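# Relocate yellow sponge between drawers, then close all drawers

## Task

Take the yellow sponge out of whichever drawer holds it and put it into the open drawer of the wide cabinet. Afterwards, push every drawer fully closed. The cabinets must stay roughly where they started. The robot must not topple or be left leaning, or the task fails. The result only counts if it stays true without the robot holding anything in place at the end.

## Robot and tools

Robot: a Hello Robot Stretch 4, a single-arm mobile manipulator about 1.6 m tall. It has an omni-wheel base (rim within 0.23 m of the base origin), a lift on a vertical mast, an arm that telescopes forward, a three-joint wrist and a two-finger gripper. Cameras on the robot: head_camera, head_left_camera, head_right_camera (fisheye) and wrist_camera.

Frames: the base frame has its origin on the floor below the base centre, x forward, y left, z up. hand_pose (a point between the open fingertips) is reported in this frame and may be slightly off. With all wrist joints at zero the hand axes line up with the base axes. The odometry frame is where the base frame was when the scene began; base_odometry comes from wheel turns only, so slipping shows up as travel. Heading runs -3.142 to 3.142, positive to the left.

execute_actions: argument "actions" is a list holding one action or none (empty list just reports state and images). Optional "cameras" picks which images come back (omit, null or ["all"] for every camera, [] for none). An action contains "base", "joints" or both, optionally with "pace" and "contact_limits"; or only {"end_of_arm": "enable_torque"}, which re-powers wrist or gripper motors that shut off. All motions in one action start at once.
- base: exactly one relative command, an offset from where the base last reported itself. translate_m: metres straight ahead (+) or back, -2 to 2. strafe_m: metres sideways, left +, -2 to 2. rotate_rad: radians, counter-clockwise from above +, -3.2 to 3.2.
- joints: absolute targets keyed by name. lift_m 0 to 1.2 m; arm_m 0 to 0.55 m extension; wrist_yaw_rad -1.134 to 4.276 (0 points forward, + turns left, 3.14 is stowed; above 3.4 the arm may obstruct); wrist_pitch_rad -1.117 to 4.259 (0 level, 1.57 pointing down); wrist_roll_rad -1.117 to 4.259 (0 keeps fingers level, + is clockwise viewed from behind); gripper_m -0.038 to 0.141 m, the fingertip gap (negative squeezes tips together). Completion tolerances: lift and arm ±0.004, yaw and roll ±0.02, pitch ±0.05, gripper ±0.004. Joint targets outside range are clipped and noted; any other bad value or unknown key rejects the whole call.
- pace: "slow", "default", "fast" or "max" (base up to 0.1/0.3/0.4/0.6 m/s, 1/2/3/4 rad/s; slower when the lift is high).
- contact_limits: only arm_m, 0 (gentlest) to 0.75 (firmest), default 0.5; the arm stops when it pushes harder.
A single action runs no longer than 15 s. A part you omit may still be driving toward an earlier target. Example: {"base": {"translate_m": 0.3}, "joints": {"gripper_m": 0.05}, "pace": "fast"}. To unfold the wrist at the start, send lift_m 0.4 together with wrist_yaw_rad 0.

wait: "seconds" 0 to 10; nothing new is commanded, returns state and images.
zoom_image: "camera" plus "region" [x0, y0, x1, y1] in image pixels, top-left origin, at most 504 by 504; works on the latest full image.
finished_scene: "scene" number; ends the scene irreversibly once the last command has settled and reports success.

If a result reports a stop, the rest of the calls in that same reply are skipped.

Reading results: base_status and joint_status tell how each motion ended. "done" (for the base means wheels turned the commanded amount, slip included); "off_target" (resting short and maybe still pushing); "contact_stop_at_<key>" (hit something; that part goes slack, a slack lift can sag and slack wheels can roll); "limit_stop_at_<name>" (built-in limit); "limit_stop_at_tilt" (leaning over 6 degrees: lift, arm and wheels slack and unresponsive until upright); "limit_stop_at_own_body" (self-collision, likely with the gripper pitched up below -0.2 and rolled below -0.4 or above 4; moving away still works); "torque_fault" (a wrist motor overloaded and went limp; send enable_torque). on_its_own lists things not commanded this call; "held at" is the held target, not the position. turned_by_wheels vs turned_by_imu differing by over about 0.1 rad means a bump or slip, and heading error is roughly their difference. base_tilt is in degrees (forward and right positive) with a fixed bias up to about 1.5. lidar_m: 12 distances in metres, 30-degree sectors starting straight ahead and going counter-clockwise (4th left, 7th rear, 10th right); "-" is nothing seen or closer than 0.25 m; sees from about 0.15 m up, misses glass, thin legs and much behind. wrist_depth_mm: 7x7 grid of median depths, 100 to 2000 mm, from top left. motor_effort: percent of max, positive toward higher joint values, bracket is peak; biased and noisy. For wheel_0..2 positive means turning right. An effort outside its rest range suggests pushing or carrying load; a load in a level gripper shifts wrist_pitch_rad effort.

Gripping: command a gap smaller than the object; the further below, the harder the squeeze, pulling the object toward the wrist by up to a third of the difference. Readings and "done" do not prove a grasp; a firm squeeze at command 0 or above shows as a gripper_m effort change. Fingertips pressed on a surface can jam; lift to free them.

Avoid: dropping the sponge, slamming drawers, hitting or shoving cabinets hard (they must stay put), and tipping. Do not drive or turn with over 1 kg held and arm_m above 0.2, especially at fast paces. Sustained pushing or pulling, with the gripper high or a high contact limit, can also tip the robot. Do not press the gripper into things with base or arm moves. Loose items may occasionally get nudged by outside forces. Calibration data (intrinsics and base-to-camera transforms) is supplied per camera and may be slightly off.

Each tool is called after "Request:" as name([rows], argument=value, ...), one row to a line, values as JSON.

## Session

Request:
execute_actions(actions=[])

Scene clock: 0.00 s.
base_odometry: x=+0.000 y=+0.000 heading=+0.000 (m, m, rad; odometry frame)
turned_by_wheels: +0.000 (rad since the last result)
turned_by_imu: +0.000 (rad since the last result)
base_tilt: forward=-0.1 right=-1.1 (deg)
lidar_m: 1.84 2.04 0.87 0.87 2.22 2.09 2.42 2.17 1.81 1.08 1.30 1.85
base_status: not commanded
joint_positions: lift_m=+0.206 arm_m=+0.001 wrist_yaw_rad=+3.181 wrist_pitch_rad=-0.008 wrist_roll_rad=-0.014 gripper_m=+0.057
joint_status: not commanded
motor_effort: lift_m=+18 arm_m=-1 wrist_yaw_rad=-1 wrist_pitch_rad=-5 wrist_roll_rad=+0 gripper_m=-2 wheel_0=+0 wheel_1=+0 wheel_2=+0 (%)
hand_pose: x=-0.1197 y=+0.0760 z=+0.3869 quat_wxyz=(-0.020, +0.004, -0.007, +1.000) (m; base frame)
wrist_depth_mm: - 140 - - - - - / - 135 262 - - - - / - 118 154 - - - - / - 130 193 - - - - / 137 - - - - - - / 1576 1756 220 1708 222 1618 1537 / 1025 1078 1008 159 991 1042 1008
pictures: head_camera, head_left_camera, head_right_camera, wrist_camera
camera_calibration (this result's frames):
wrist_camera: T_world_to_cam=[[-0.00865022, 0.999946, 0.00584487, -0.0873286], [-0.0419126, 0.00547739, -0.999106, 0.453047], [-0.999084, -0.00888746, 0.0418629, 0.0919766], [0, 0, 0, 1]] pos_world=[0.110125, 0.0856598, 0.449302]
Images, in order (width x height): head_camera 420x560, head_left_camera 420x672, head_right_camera 420x672, wrist_camera 616x392.

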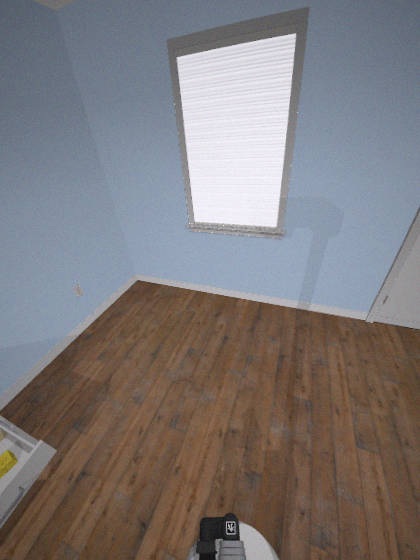

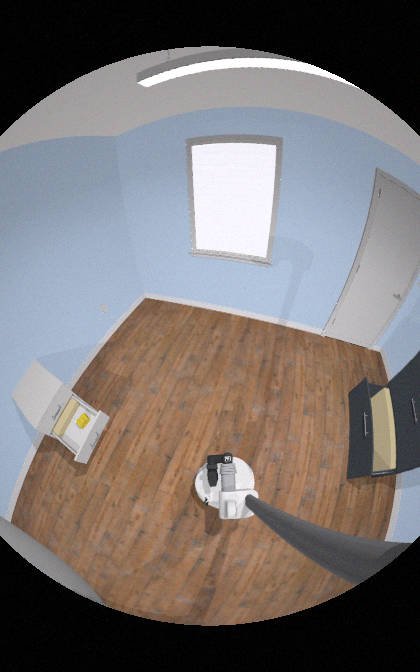

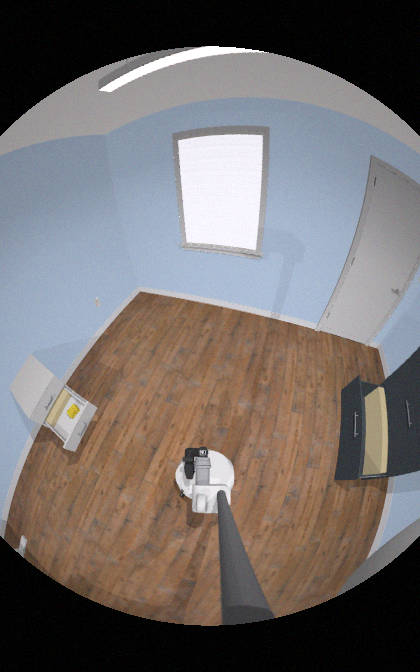

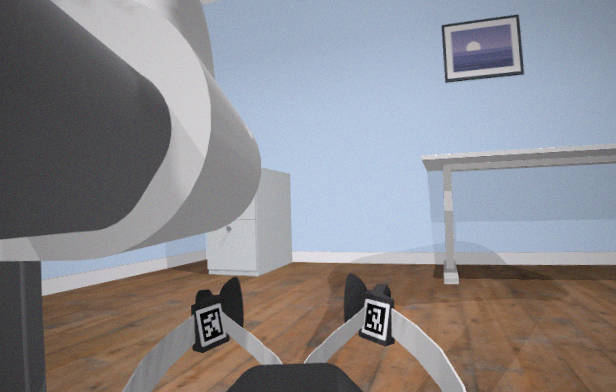

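Request:
zoom_image(camera="head_left_camera", region=[0, 350, 130, 480])

Request:
zoom_image(camera="head_right_camera", region=[310, 330, 420, 500])

Request:
zoom_image(camera="wrist_camera", region=[190, 150, 310, 290])

Region (0, 350, 130, 480) of head_left_camera's 420x672 image, scaled by 3.877, with more detail than that image has.

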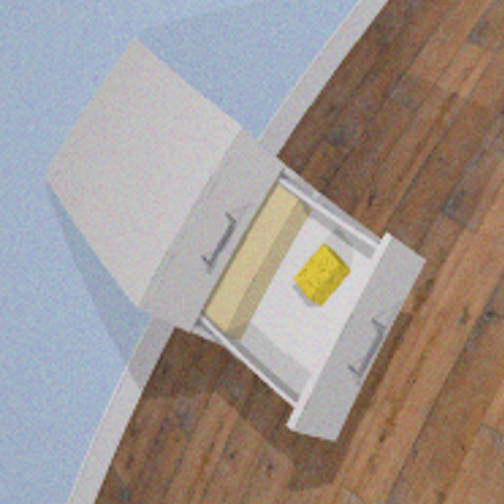

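Region (310, 330, 420, 500) of head_right_camera's 420x672 image, scaled by 2.965, with more detail than that image has; it fills the left 326 columns of this view, and the rest is white.

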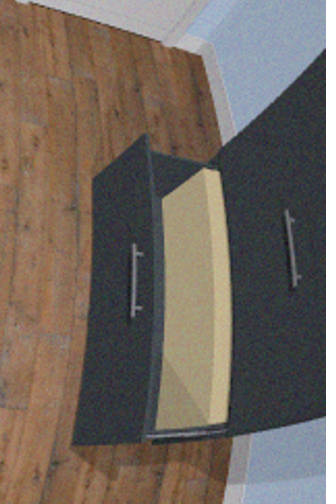

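Region (190, 150, 310, 290) of wrist_camera's 616x392 image, scaled by 3.600; it fills the left 432 columns of this view, and the rest is white.

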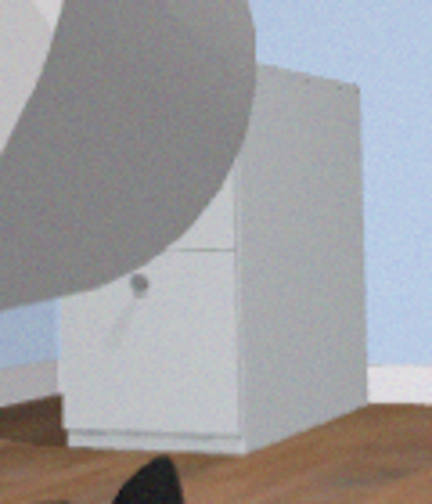

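Request:
zoom_image(camera="head_camera", region=[0, 270, 160, 430])

Request:
zoom_image(camera="head_camera", region=[0, 410, 120, 530])

Region (0, 270, 160, 430) of head_camera's 420x560 image, scaled by 3.150, with more detail than that image has.

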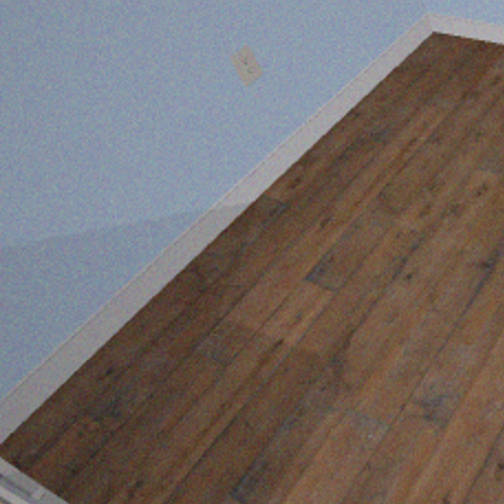

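Region (0, 410, 120, 530) of head_camera's 420x560 image, scaled by 4.200, with more detail than that image has.

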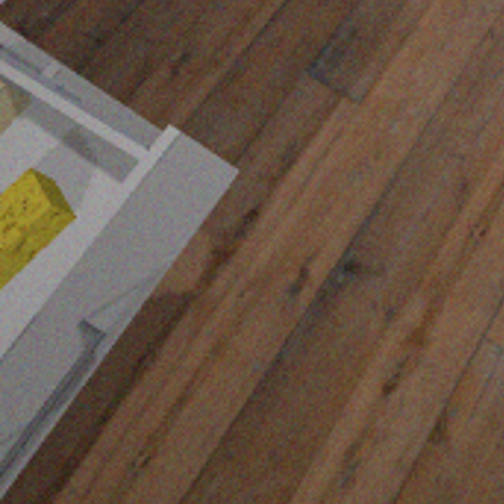

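Request:
execute_actions([
  {"base": {"rotate_rad": 1.238}, "joints": {"lift_m": 0.55, "wrist_yaw_rad": 0, "gripper_m": 0.12, "wrist_pitch_rad": 0.3}, "pace": "fast"},
])

Scene clock: 28.30 s.
base_odometry: x=+0.000 y=+0.000 heading=+1.238 (m, m, rad; odometry frame)
turned_by_wheels: +1.238 (rad since the last result)
turned_by_imu: +1.221 (rad since the last result)
base_tilt: forward=-0.1 right=-1.1 (deg)
lidar_m: 0.87 0.93 2.16 2.08 2.39 1.97 1.09 1.12 1.96 1.85 1.92 1.88
base_status: done
joint_positions: lift_m=+0.550 arm_m=+0.001 wrist_yaw_rad=+0.000 wrist_pitch_rad=+0.302 wrist_roll_rad=-0.014 gripper_m=+0.120
joint_status: all done
motor_effort: lift_m=+20(21) arm_m=-1(0) wrist_yaw_rad=-2(3) wrist_pitch_rad=-5(6) wrist_roll_rad=+0(0) gripper_m=+1(2) wheel_0=+0(6) wheel_1=+0(7) wheel_2=+0(10) (%)
hand_pose: x=+0.4475 y=-0.0873 z=+0.6422 quat_wxyz=(+0.989, -0.007, +0.150, +0.001) (m; base frame)
wrist_depth_mm: 1464 1464 1499 1499 1537 1537 1537 / 1537 1537 1537 1618 1618 1618 1661 / 1618 1576 1008 1618 1661 1618 1708 / 1618 1618 1042 1708 1756 1756 1756 / 1756 707 715 1618 1756 1808 1863 / 1366 732 1138 1255 216 1336 1336 / 1098 1042 1098 147 1078 1060 1078
pictures: head_camera, head_left_camera, head_right_camera, wrist_camera
camera_calibration (this result's frames):
wrist_camera: T_world_to_cam=[[-0.0270383, -0.999523, 0.014916, -0.0927768], [-0.264825, -0.00722604, -0.964269, 0.80911], [0.963917, -0.0300223, -0.264503, -0.0370036], [0, 0, 0, 1]] pos_world=[0.247432, -0.0879969, 0.771796]
Images, in order (width x height): head_camera 420x560, head_left_camera 420x672, head_right_camera 420x672, wrist_camera 616x392.

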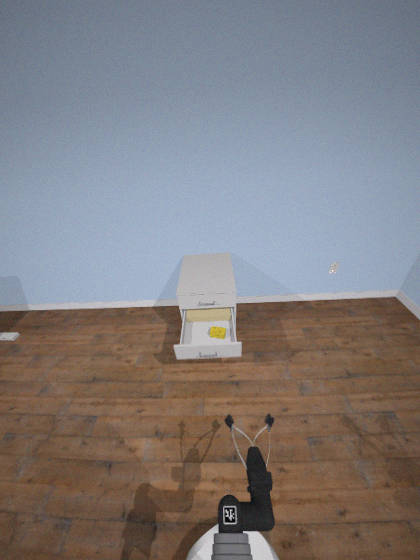

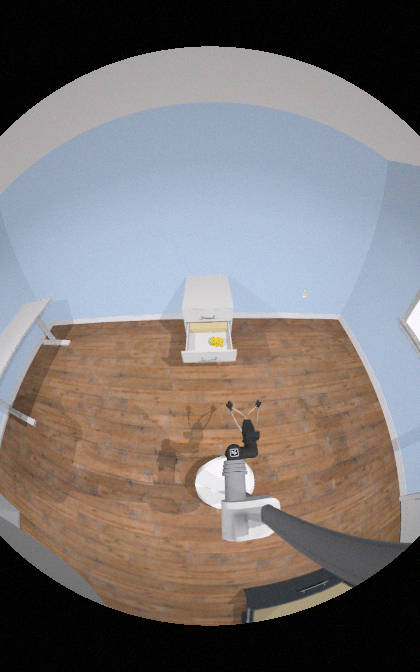

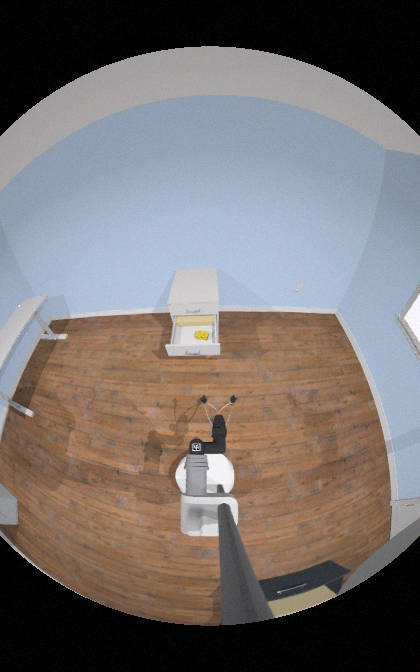

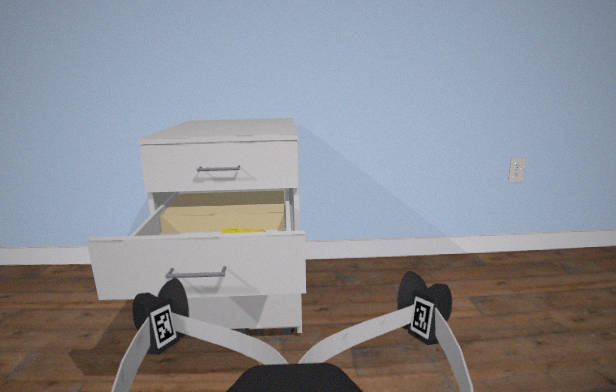

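Request:
zoom_image(camera="head_camera", region=[155, 245, 275, 365])

Region (155, 245, 275, 365) of head_camera's 420x560 image, scaled by 4.200, with more detail than that image has.

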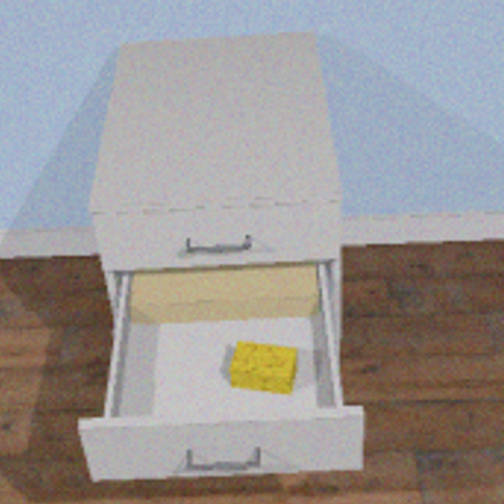

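Request:
execute_actions([
  {"base": {"translate_m": 0.45}, "joints": {"lift_m": 0.7, "wrist_pitch_rad": 1.57, "wrist_yaw_rad": 2.05, "wrist_roll_rad": 0.63, "arm_m": 0.37}, "pace": "max"},
])

Scene clock: 63.17 s.
base_odometry: x=+0.147 y=+0.425 heading=+1.238 (m, m, rad; odometry frame)
turned_by_wheels: +0.000 (rad since the last result)
turned_by_imu: -0.002 (rad since the last result)
base_tilt: forward=-0.1 right=-1.0 (deg)
lidar_m: 0.40 0.44 1.97 2.07 2.61 2.44 1.53 1.57 1.96 1.85 1.93 1.42
base_status: done
joint_positions: lift_m=+0.700 arm_m=+0.369 wrist_yaw_rad=+2.050 wrist_pitch_rad=+1.570 wrist_roll_rad=+0.630 gripper_m=+0.120
joint_status: all done
motor_effort: lift_m=+19(21) arm_m=+5(8) wrist_yaw_rad=+0(6) wrist_pitch_rad=+3(7) wrist_roll_rad=+0(6) gripper_m=-1(1) wheel_0=-2(2) wheel_1=-1(5) wheel_2=+0(15) (%)
hand_pose: x=+0.6173 y=+0.0406 z=+0.5896 quat_wxyz=(+0.536, -0.461, +0.536, +0.461) (m; base frame)
wrist_depth_mm: 809 820 831 413 384 256 199 / 809 384 427 427 384 259 208 / 798 397 424 427 430 273 218 / 809 368 421 427 430 291 229 / 676 357 421 379 427 379 241 / 615 310 418 379 217 379 252 / 603 324 418 147 384 368 262
pictures: head_camera, head_left_camera, head_right_camera, wrist_camera
camera_calibration (this result's frames):
wrist_camera: T_world_to_cam=[[0.986994, -0.157936, 0.0299715, -0.628601], [-0.156877, -0.987001, -0.0349098, 0.229435], [0.0350954, 0.0297539, -0.998941, 0.793174], [0, 0, 0, 1]] pos_world=[0.628582, 0.103573, 0.819184]
Images, in order (width x height): head_camera 420x560, head_left_camera 420x672, head_right_camera 420x672, wrist_camera 616x392.

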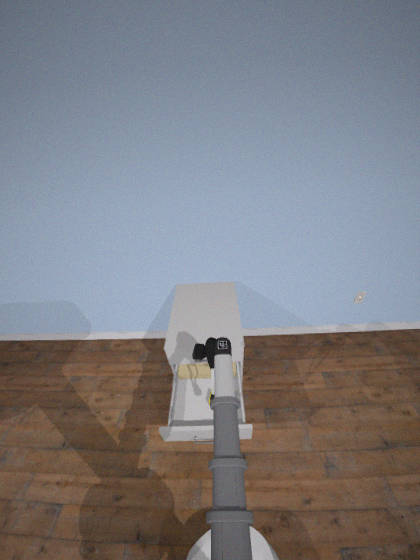

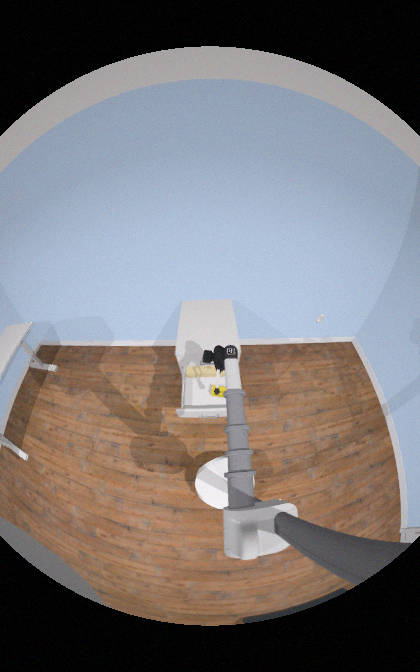

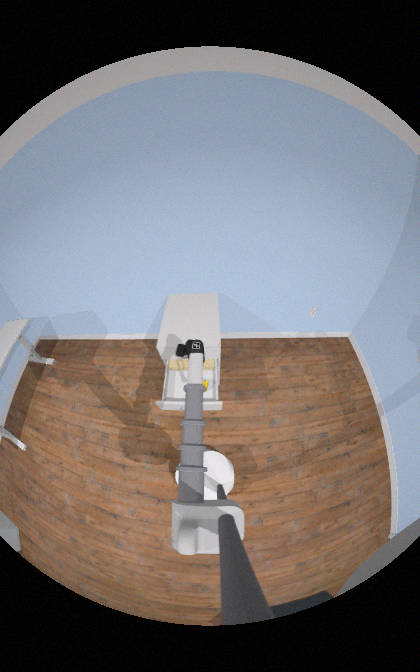

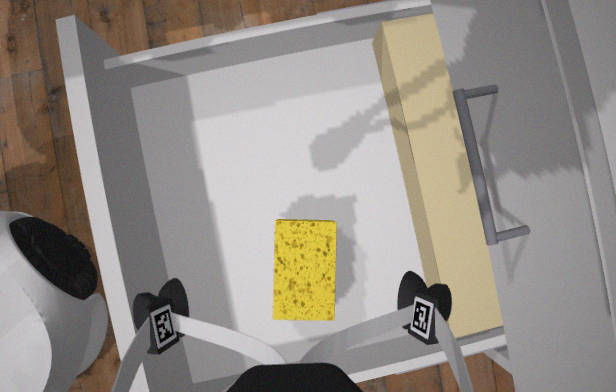

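Request:
execute_actions([
  {"joints": {"lift_m": 0.534, "wrist_roll_rad": 0.68, "arm_m": 0.38, "gripper_m": 0.1}, "pace": "max"},
], cameras=["wrist_camera"])

Scene clock: 71.97 s.
base_odometry: x=+0.147 y=+0.425 heading=+1.238 (m, m, rad; odometry frame)
turned_by_wheels: +0.000 (rad since the last result)
turned_by_imu: -0.001 (rad since the last result)
base_tilt: forward=-0.1 right=-1.1 (deg)
lidar_m: 0.42 0.46 1.95 2.06 2.61 2.45 1.52 1.58 1.96 1.85 1.94 1.41
base_status: not commanded
joint_positions: lift_m=+0.534 arm_m=+0.379 wrist_yaw_rad=+2.050 wrist_pitch_rad=+1.570 wrist_roll_rad=+0.679 gripper_m=+0.100
joint_status: all done
motor_effort: lift_m=+16(18) arm_m=+6(6) wrist_yaw_rad=+0(0) wrist_pitch_rad=+2(1) wrist_roll_rad=+2(0) gripper_m=-2(3) wheel_0=-1(1) wheel_1=-1(2) wheel_2=+0(0) (%)
hand_pose: x=+0.6273 y=+0.0406 z=+0.4239 quat_wxyz=(+0.548, -0.447, +0.547, +0.448) (m; base frame)
wrist_depth_mm: 255 257 259 262 263 214 216 / 254 256 259 260 264 213 215 / 253 256 257 260 262 213 213 / 252 254 256 257 260 231 213 / 244 254 255 213 260 250 212 / 236 252 211 211 217 259 211 / 221 251 254 150 258 259 211
pictures: wrist_camera
camera_calibration (this result's frames):
wrist_camera: T_world_to_cam=[[0.977963, -0.206618, 0.0299425, -0.625793], [-0.205563, -0.978023, -0.0348586, 0.25537], [0.0364869, 0.0279353, -0.998944, 0.626474], [0, 0, 0, 1]] pos_world=[0.641639, 0.102957, 0.653452]
Images, in order (width x height): wrist_camera 616x392.

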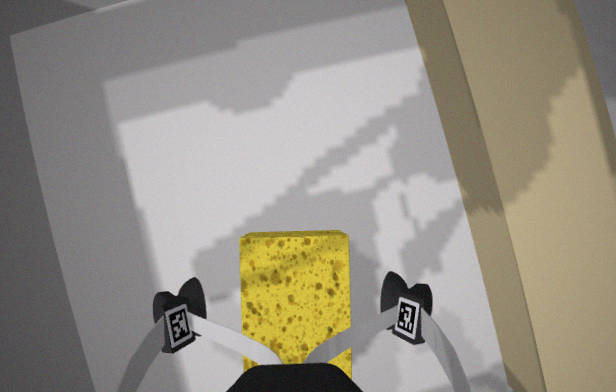

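Well centred. Closing.

Request:
execute_actions([
  {"joints": {"gripper_m": 0.027}},
], cameras=["wrist_camera"])

Scene clock: 76.83 s.
base_odometry: x=+0.147 y=+0.425 heading=+1.238 (m, m, rad; odometry frame)
turned_by_wheels: +0.000 (rad since the last result)
turned_by_imu: -0.002 (rad since the last result)
base_tilt: forward=-0.1 right=-1.1 (deg)
lidar_m: 0.40 0.44 1.96 2.06 2.61 2.45 1.51 1.58 1.95 1.86 1.94 1.42
base_status: not commanded
joint_positions: lift_m=+0.534 arm_m=+0.379 wrist_yaw_rad=+2.050 wrist_pitch_rad=+1.570 wrist_roll_rad=+0.679 gripper_m=+0.028
joint_status: all done
motor_effort: lift_m=+16(16) arm_m=+6(6) wrist_yaw_rad=+0(0) wrist_pitch_rad=+1(3) wrist_roll_rad=+2(2) gripper_m=-21(22) wheel_0=-1(1) wheel_1=-1(1) wheel_2=+0(0) (%)
hand_pose: x=+0.6273 y=+0.0406 z=+0.4239 quat_wxyz=(+0.548, -0.447, +0.547, +0.448) (m; base frame)
wrist_depth_mm: 255 258 260 263 264 215 216 / 254 256 259 260 263 214 215 / 253 255 257 259 263 214 214 / 253 255 256 258 260 231 213 / 244 254 255 202 260 250 212 / 236 252 201 202 206 260 211 / 222 250 200 200 258 250 211
pictures: wrist_camera
camera_calibration (this result's frames):
wrist_camera: T_world_to_cam=[[0.977963, -0.206619, 0.0299425, -0.625793], [-0.205565, -0.978023, -0.0348587, 0.255371], [0.0364869, 0.0279354, -0.998944, 0.626474], [0, 0, 0, 1]] pos_world=[0.641639, 0.102957, 0.653452]
Images, in order (width x height): wrist_camera 616x392.

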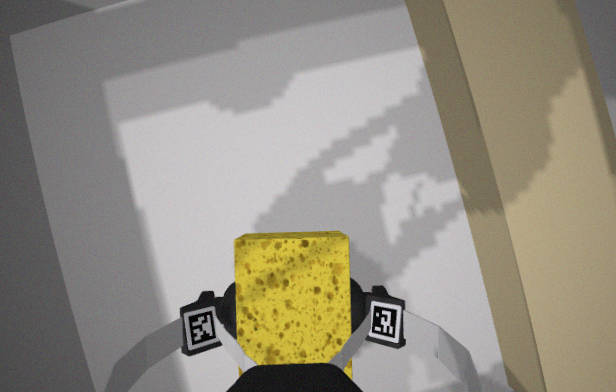

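Request:
execute_actions([
  {"joints": {"lift_m": 0.665, "wrist_yaw_rad": 3.14, "wrist_roll_rad": 0}, "pace": "max"},
], cameras=["wrist_camera"])

Request:
execute_actions([
  {"base": {"translate_m": -0.1}, "joints": {"arm_m": 0.27, "wrist_pitch_rad": 0.35}, "pace": "max"},
], cameras=["head_camera"])

Request:
execute_actions([
  {"joints": {"lift_m": 0.255}, "pace": "max"},
], cameras=["head_camera", "head_left_camera", "head_right_camera"])

Scene clock: 95.70 s.
base_odometry: x=+0.147 y=+0.425 heading=+1.238 (m, m, rad; odometry frame)
turned_by_wheels: +0.000 (rad since the last result)
turned_by_imu: -0.001 (rad since the last result)
base_tilt: forward=-0.1 right=-1.0 (deg)
lidar_m: 0.41 0.46 1.99 2.07 2.61 2.44 1.53 1.59 1.97 1.86 1.94 1.42
base_status: not commanded
joint_positions: lift_m=+0.665 arm_m=+0.379 wrist_yaw_rad=+3.140 wrist_pitch_rad=+1.570 wrist_roll_rad=+0.000 gripper_m=+0.028
joint_status: all done
motor_effort: lift_m=+19(22) arm_m=+5(5) wrist_yaw_rad=+0(4) wrist_pitch_rad=+1(2) wrist_roll_rad=-2(6) gripper_m=-21(25) wheel_0=-1(1) wheel_1=-1(1) wheel_2=+0(0) (%)
hand_pose: x=+0.5498 y=+0.0874 z=+0.5546 quat_wxyz=(+0.001, -0.707, +0.001, +0.707) (m; base frame)
wrist_depth_mm: 778 788 603 732 809 809 831 / 778 788 788 798 809 820 820 / 778 778 788 798 798 809 820 / 768 315 384 392 394 373 820 / 768 382 387 202 394 397 809 / 768 382 201 202 207 394 798 / 768 320 200 200 387 359 798
pictures: wrist_camera
camera_calibration (this result's frames):
wrist_camera: T_world_to_cam=[[0.010267, 0.999478, 0.0306206, -0.118029], [0.999344, -0.00919273, -0.0350201, -0.457214], [-0.0347203, 0.0309601, -0.998917, 0.797479], [0, 0, 0, 1]] pos_world=[0.485814, 0.0890746, 0.784218]
Images, in order (width x height): wrist_camera 616x392.

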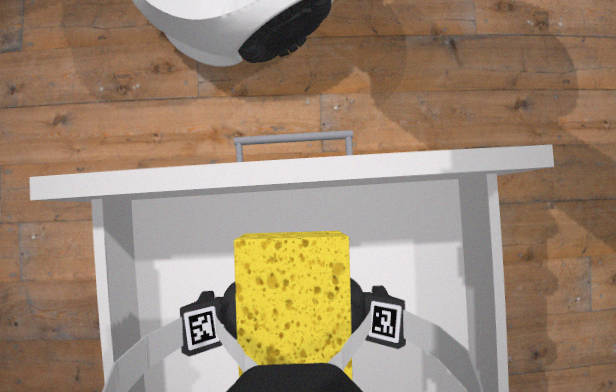

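Scene clock: 97.07 s.
base_odometry: x=+0.114 y=+0.331 heading=+1.238 (m, m, rad; odometry frame)
turned_by_wheels: +0.000 (rad since the last result)
turned_by_imu: +0.000 (rad since the last result)
base_tilt: forward=+0.0 right=-1.0 (deg)
lidar_m: 0.54 0.56 2.11 2.07 2.54 2.34 1.42 1.49 1.95 1.83 1.94 1.52
base_status: done
joint_positions: lift_m=+0.665 arm_m=+0.271 wrist_yaw_rad=+3.140 wrist_pitch_rad=+0.353 wrist_roll_rad=+0.000 gripper_m=+0.028
joint_status: all done
motor_effort: lift_m=+19(19) arm_m=-5(7) wrist_yaw_rad=-2(2) wrist_pitch_rad=-9(8) wrist_roll_rad=-1(1) gripper_m=-19(24) wheel_0=+0(4) wheel_1=+0(4) wheel_2=-1(6) (%)
hand_pose: x=+0.1713 y=+0.0878 z=+0.7434 quat_wxyz=(+0.001, -0.176, +0.000, +0.984) (m; base frame)
wrist_depth_mm: 133 200 359 - - - - / - 410 - - - - - / - 449 - - - - - / - 484 1921 - - - - / 1983 521 1863 203 1921 1921 1863 / 1499 1336 200 202 206 1430 1397 / 1205 521 200 201 1138 1138 1138
pictures: head_camera
Images, in order (width x height): head_camera 420x560.

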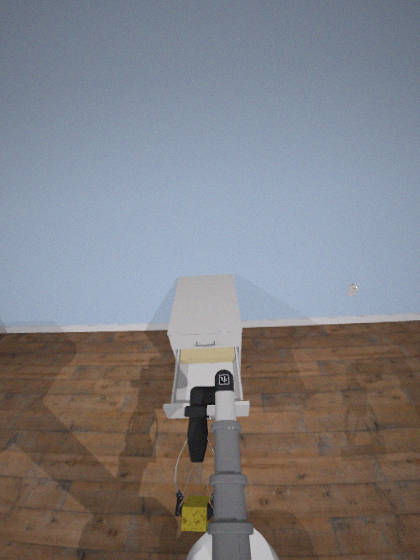

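Scene clock: 98.70 s.
base_odometry: x=+0.114 y=+0.331 heading=+1.238 (m, m, rad; odometry frame)
turned_by_wheels: +0.000 (rad since the last result)
turned_by_imu: -0.001 (rad since the last result)
base_tilt: forward=+0.0 right=-0.9 (deg)
lidar_m: 0.55 0.56 2.13 2.05 2.55 2.32 1.43 1.48 1.96 1.85 1.94 1.53
base_status: not commanded
joint_positions: lift_m=+0.255 arm_m=+0.271 wrist_yaw_rad=+3.140 wrist_pitch_rad=+0.353 wrist_roll_rad=+0.000 gripper_m=+0.028
joint_status: all done
motor_effort: lift_m=+16(17) arm_m=-6(5) wrist_yaw_rad=-1(2) wrist_pitch_rad=-7(7) wrist_roll_rad=-1(1) gripper_m=-22(23) wheel_0=+0(0) wheel_1=+0(0) wheel_2=-1(1) (%)
hand_pose: x=+0.1712 y=+0.0878 z=+0.3338 quat_wxyz=(+0.001, -0.175, +0.000, +0.985) (m; base frame)
wrist_depth_mm: 133 200 362 - - - - / - 410 - - - - - / - 449 1863 - - - - / 1576 480 1499 1464 1464 1430 1430 / 1042 512 521 203 1008 1008 976 / 750 421 201 202 206 759 741 / 351 322 200 200 347 603 621
pictures: head_camera, head_left_camera, head_right_camera
Images, in order (width x height): head_camera 420x560, head_left_camera 420x672, head_right_camera 420x672.

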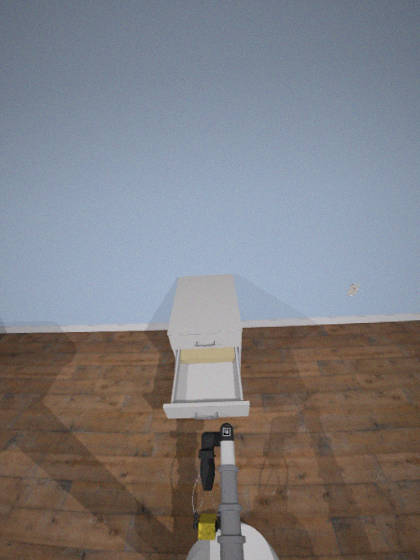

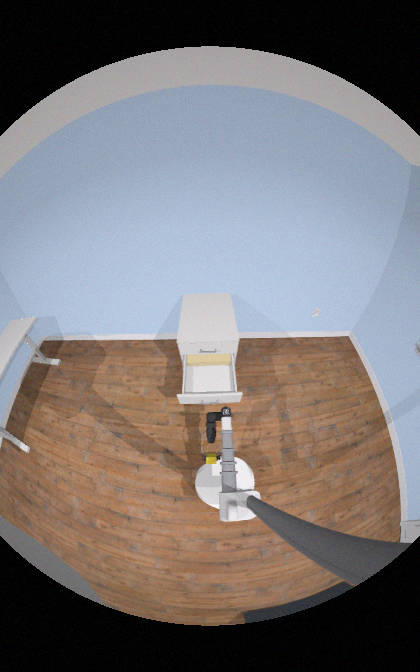

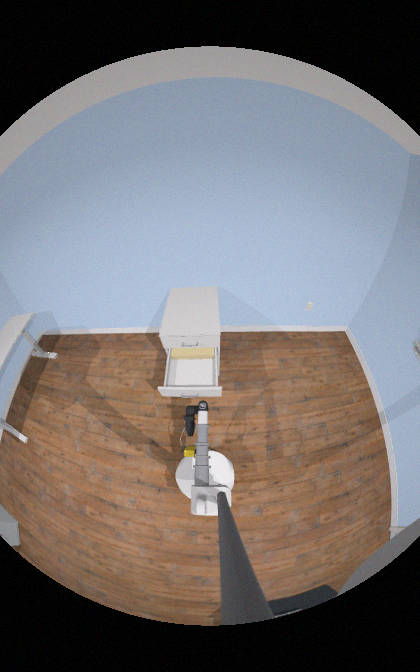

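Request:
zoom_image(camera="head_camera", region=[155, 385, 265, 495])

Region (155, 385, 265, 495) of head_camera's 420x560 image, scaled by 4.582, with more detail than that image has.

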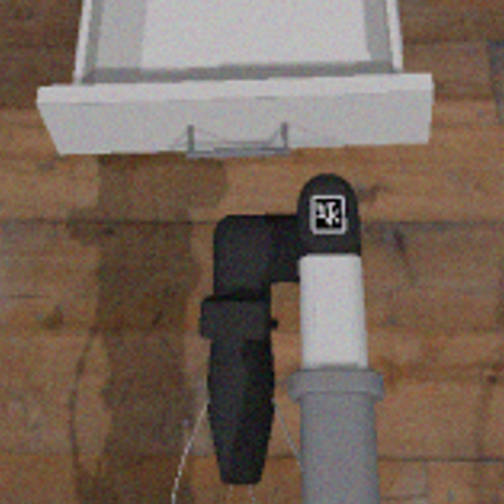

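Request:
execute_actions([
  {"base": {"translate_m": 0.2}, "joints": {"arm_m": 0.5}, "pace": "slow", "contact_limits": {"arm_m": 0.18}},
], cameras=["head_camera", "head_left_camera", "head_right_camera"])

Scene clock: 108.97 s.
base_odometry: x=+0.180 y=+0.520 heading=+1.238 (m, m, rad; odometry frame)
turned_by_wheels: +0.000 (rad since the last result)
turned_by_imu: -0.001 (rad since the last result)
base_tilt: forward=+0.0 right=-1.0 (deg)
lidar_m: 0.64 0.71 1.81 2.08 2.65 2.56 1.62 1.69 1.97 1.85 1.79 1.31
base_status: done
joint_positions: lift_m=+0.255 arm_m=+0.466 wrist_yaw_rad=+3.148 wrist_pitch_rad=+0.353 wrist_roll_rad=+0.000 gripper_m=+0.028
joint_status: arm_m contact_stop (moved +0.195 of +0.229)
on_its_own: arm_m is slack since a contact_stop (your +0.500 is given up); wrist_yaw_rad is at rest, and its effort (-25) is outside its rest range (-13 to +13)
motor_effort: lift_m=+16(16) arm_m=+0(19) wrist_yaw_rad=-25(51) wrist_pitch_rad=-8(7) wrist_roll_rad=-1(1) gripper_m=-23(27) wheel_0=+5(5) wheel_1=+5(7) wheel_2=-5(10) (%)
contact_limits: arm_m 0.18
hand_pose: x=+0.3657 y=+0.0856 z=+0.3336 quat_wxyz=(-0.003, -0.176, +0.000, +0.984) (m; base frame)
wrist_depth_mm: - 225 342 - - - - / - - - - - - - / - - - - - - - / 1576 1537 741 1499 1464 1430 1397 / 1060 597 525 202 1008 991 960 / 788 469 201 202 206 759 732 / 640 459 200 200 597 603 615
pictures: head_camera, head_left_camera, head_right_camera
Images, in order (width x height): head_camera 420x560, head_left_camera 420x672, head_right_camera 420x672.

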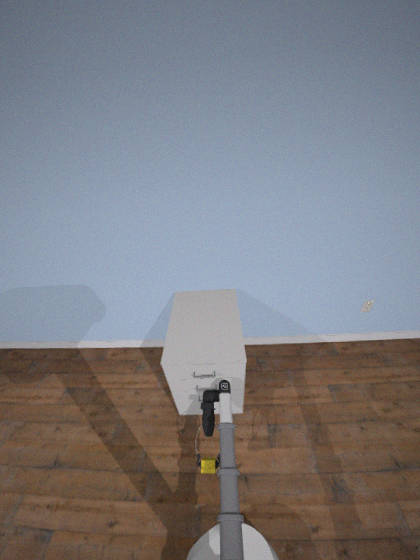

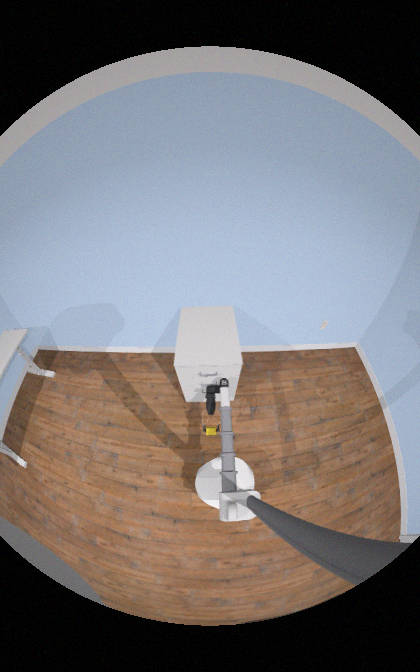

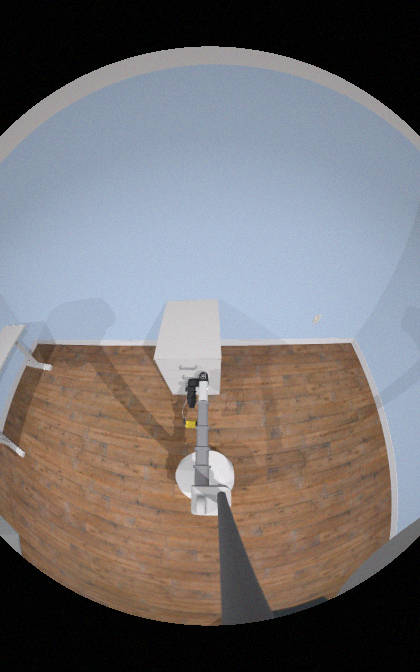

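Request:
zoom_image(camera="head_camera", region=[155, 345, 255, 445])

Region (155, 345, 255, 445) of head_camera's 420x560 image, scaled by 5.040, with more detail than that image has.

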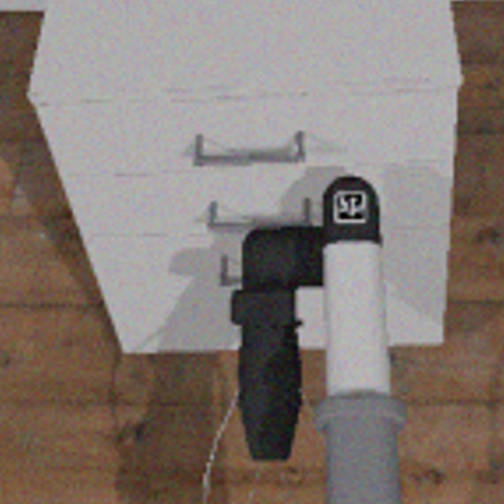

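Request:
execute_actions([
  {"base": {"rotate_rad": -2.69}, "joints": {"arm_m": 0.28, "wrist_yaw_rad": 3.22}, "pace": "max"},
], cameras=["head_camera", "head_left_camera", "head_right_camera"])

Scene clock: 133.60 s.
base_odometry: x=+0.180 y=+0.520 heading=-1.452 (m, m, rad; odometry frame)
turned_by_wheels: -2.690 (rad since the last result)
turned_by_imu: -2.660 (rad since the last result)
base_tilt: forward=-0.1 right=-1.1 (deg)
lidar_m: 1.66 1.99 1.82 1.87 1.35 0.66 0.68 1.74 2.09 2.17 2.58 1.62
base_status: done
joint_positions: lift_m=+0.255 arm_m=+0.281 wrist_yaw_rad=+3.220 wrist_pitch_rad=+0.353 wrist_roll_rad=+0.000 gripper_m=+0.028
joint_status: all done
motor_effort: lift_m=+18(18) arm_m=-6(7) wrist_yaw_rad=+0(4) wrist_pitch_rad=-7(8) wrist_roll_rad=+0(1) gripper_m=-21(21) wheel_0=+1(10) wheel_1=+0(13) wheel_2=+1(7) (%)
hand_pose: x=+0.1752 y=+0.0660 z=+0.3336 quat_wxyz=(-0.039, -0.175, -0.007, +0.984) (m; base frame)
wrist_depth_mm: - 169 258 1008 931 1308 1255 / - - 1983 1060 960 1397 1281 / - - - 1138 1025 1430 1366 / 1618 1430 1366 1255 1078 1397 1336 / 1042 1042 496 203 1008 991 976 / 788 421 201 201 206 750 741 / 603 324 200 200 334 603 615
pictures: head_camera, head_left_camera, head_right_camera
Images, in order (width x height): head_camera 420x560, head_left_camera 420x672, head_right_camera 420x672.

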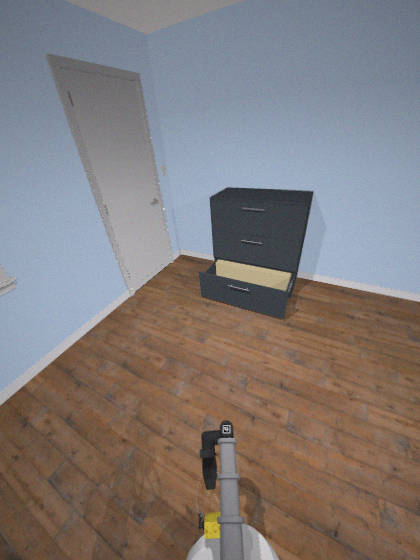

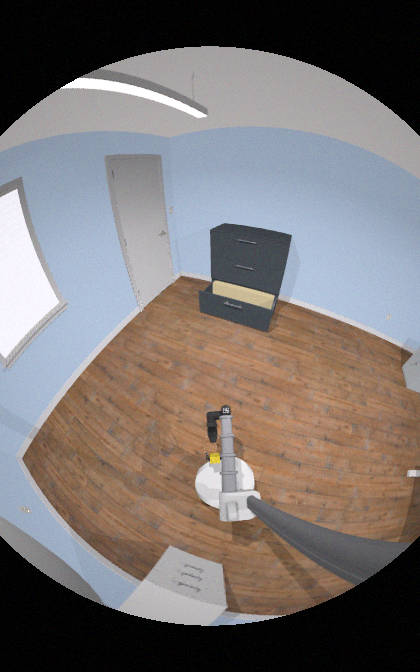

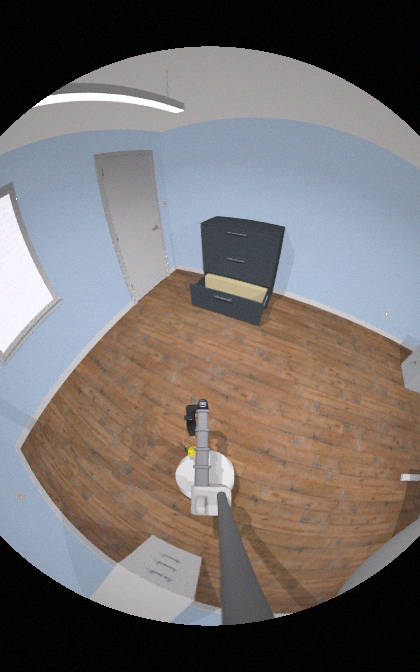

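Request:
zoom_image(camera="head_camera", region=[185, 180, 325, 325])

Request:
zoom_image(camera="head_left_camera", region=[130, 535, 240, 630])

Request:
zoom_image(camera="head_right_camera", region=[370, 330, 420, 410])

Region (185, 180, 325, 325) of head_camera's 420x560 image, scaled by 3.476, with more detail than that image has; it fills the left 487 columns of this view, and the rest is white.

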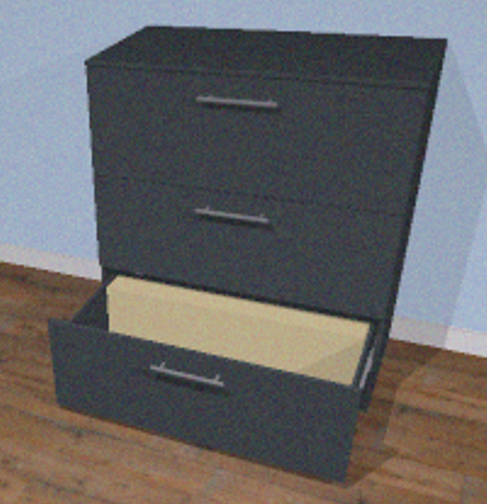

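Region (130, 535, 240, 630) of head_left_camera's 420x672 image, scaled by 4.582, with more detail than that image has; it fills the top 435 rows of this view, and the rest is white.

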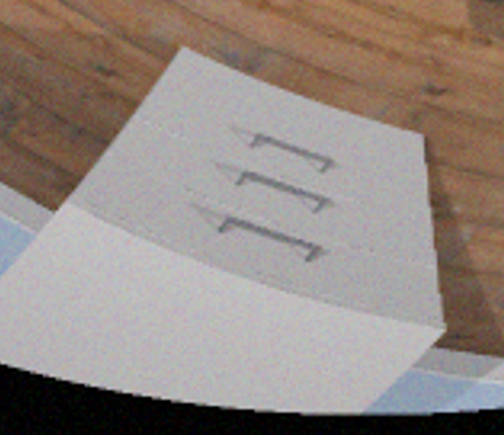

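Region (370, 330, 420, 410) of head_right_camera's 420x672 image, scaled by 6.300, with more detail than that image has; it fills the left 315 columns of this view, and the rest is white.

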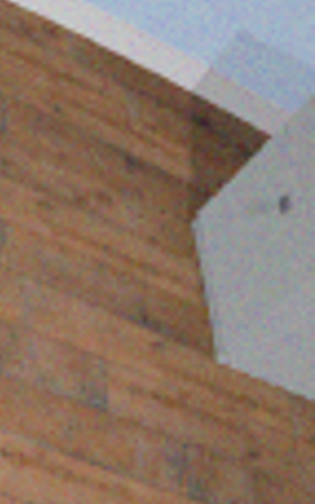

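Request:
execute_actions([
  {"base": {"translate_m": 1.275}, "joints": {"arm_m": 0.33, "lift_m": 0.565, "wrist_yaw_rad": 3.14, "wrist_pitch_rad": 1.57}, "pace": "max"},
])

Scene clock: 170.27 s.
base_odometry: x=+0.331 y=-0.746 heading=-1.452 (m, m, rad; odometry frame)
turned_by_wheels: +0.000 (rad since the last result)
turned_by_imu: -0.001 (rad since the last result)
base_tilt: forward=+0.0 right=-1.0 (deg)
lidar_m: 0.48 0.65 1.27 1.32 1.74 2.36 1.88 2.82 2.77 1.99 0.51 0.45
base_status: done
joint_positions: lift_m=+0.565 arm_m=+0.329 wrist_yaw_rad=+3.140 wrist_pitch_rad=+1.570 wrist_roll_rad=+0.000 gripper_m=+0.028
joint_status: all done
motor_effort: lift_m=+19(23) arm_m=+5(7) wrist_yaw_rad=+0(6) wrist_pitch_rad=+1(8) wrist_roll_rad=+0(1) gripper_m=-22(25) wheel_0=+0(7) wheel_1=+1(7) wheel_2=+1(15) (%)
hand_pose: x=+0.4999 y=+0.0874 z=+0.4547 quat_wxyz=(+0.001, -0.707, +0.001, +0.707) (m; base frame)
wrist_depth_mm: 683 683 504 591 707 707 715 / 668 683 691 691 699 707 707 / 676 676 683 691 691 707 707 / 574 683 676 691 699 707 707 / 357 466 676 203 691 699 707 / 597 332 201 202 207 691 699 / 603 603 200 200 459 691 699
pictures: head_camera, head_left_camera, head_right_camera, wrist_camera
camera_calibration (this result's frames):
wrist_camera: T_world_to_cam=[[0.00985075, 0.999482, 0.0306239, -0.11425], [0.999361, -0.00878834, -0.0346352, -0.411092], [-0.0343481, 0.0309455, -0.998931, 0.69572], [0, 0, 0, 1]] pos_world=[0.435852, 0.0890486, 0.684237]
Images, in order (width x height): head_camera 420x560, head_left_camera 420x672, head_right_camera 420x672, wrist_camera 616x392.

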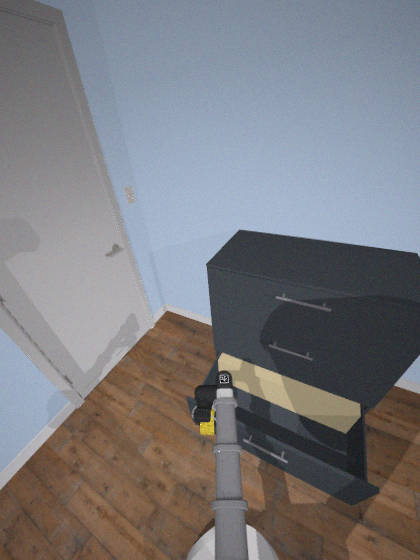

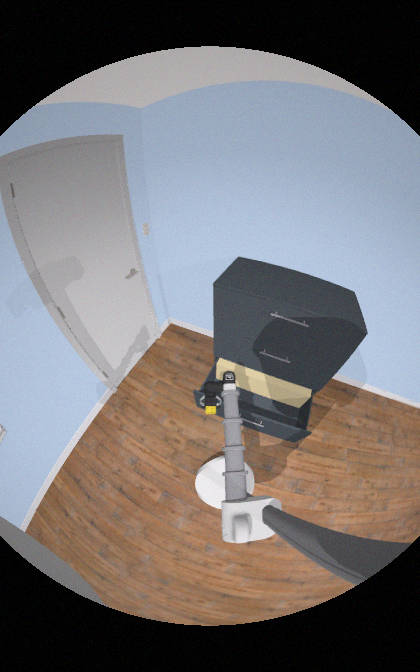

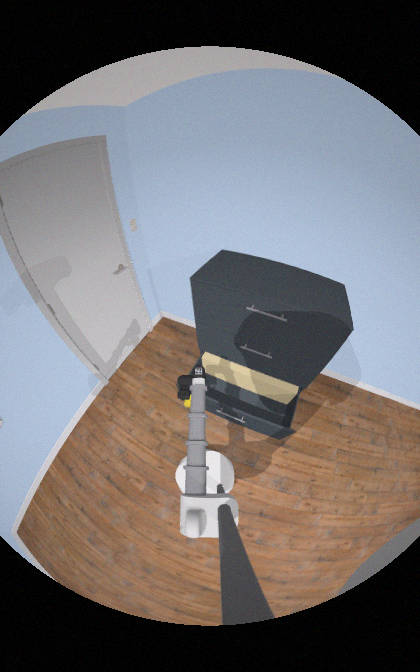

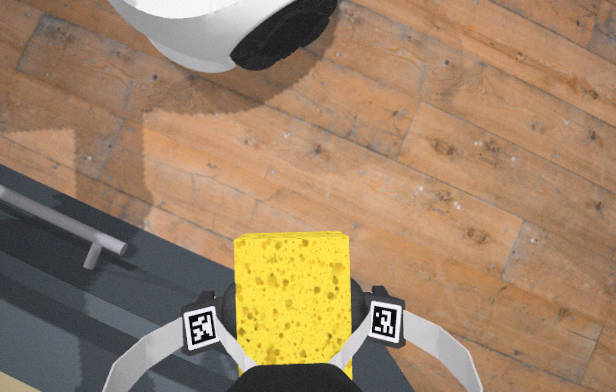

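Request:
execute_actions([
  {"base": {"rotate_rad": -0.487}, "joints": {"arm_m": 0.49, "lift_m": 0.54}, "pace": "max"},
])

Scene clock: 180.07 s.
base_odometry: x=+0.331 y=-0.746 heading=-1.939 (m, m, rad; odometry frame)
turned_by_wheels: -0.487 (rad since the last result)
turned_by_imu: -0.482 (rad since the last result)
base_tilt: forward=-0.2 right=-1.1 (deg)
lidar_m: 0.46 0.50 0.67 1.27 1.34 1.78 2.09 1.90 2.85 2.76 1.90 0.50
base_status: done
joint_positions: lift_m=+0.540 arm_m=+0.489 wrist_yaw_rad=+3.140 wrist_pitch_rad=+1.570 wrist_roll_rad=+0.000 gripper_m=+0.028
joint_status: all done
motor_effort: lift_m=+16(17) arm_m=+5(7) wrist_yaw_rad=+0(0) wrist_pitch_rad=-1(0) wrist_roll_rad=-1(1) gripper_m=-24(25) wheel_0=+0(8) wheel_1=+0(7) wheel_2=+0(8) (%)
hand_pose: x=+0.6599 y=+0.0874 z=+0.4298 quat_wxyz=(+0.001, -0.707, +0.001, +0.707) (m; base frame)
wrist_depth_mm: 654 661 661 668 676 683 691 / 654 303 315 314 327 314 325 / 389 430 477 530 591 615 512 / 580 591 597 597 609 609 525 / 580 591 591 203 603 609 530 / 580 580 201 202 207 609 530 / 564 496 200 200 452 442 445
pictures: head_camera, head_left_camera, head_right_camera, wrist_camera
camera_calibration (this result's frames):
wrist_camera: T_world_to_cam=[[0.00997833, 0.999481, 0.030625, -0.11515], [0.999365, -0.0089202, -0.0344953, -0.571892], [-0.0342042, 0.0309498, -0.998936, 0.67633], [0, 0, 0, 1]] pos_world=[0.595811, 0.089057, 0.659409]
Images, in order (width x height): head_camera 420x560, head_left_camera 420x672, head_right_camera 420x672, wrist_camera 616x392.

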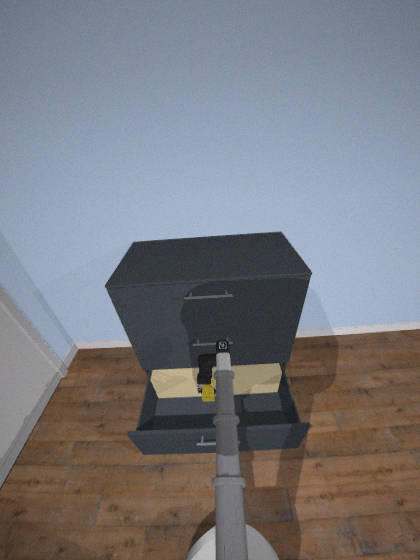

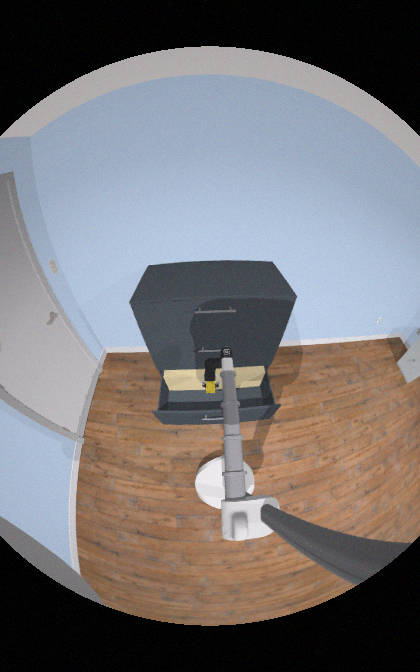

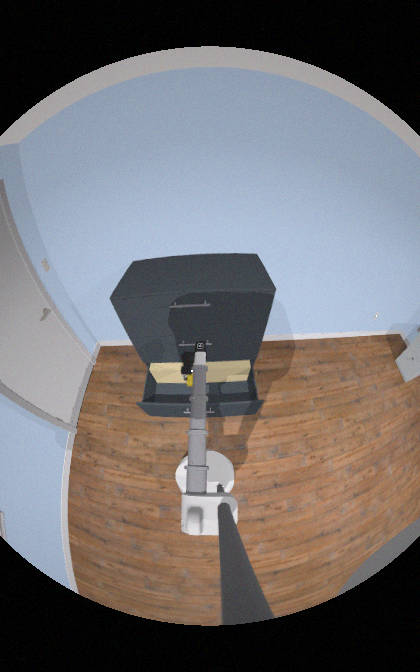

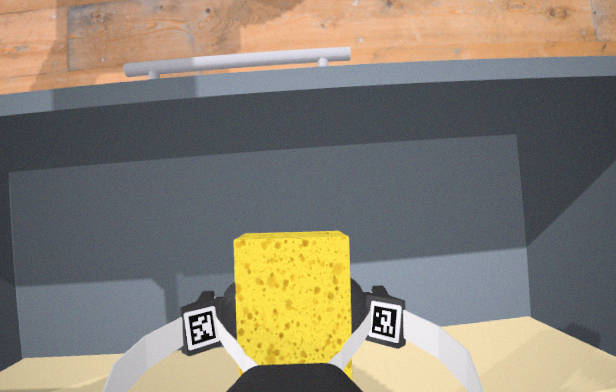

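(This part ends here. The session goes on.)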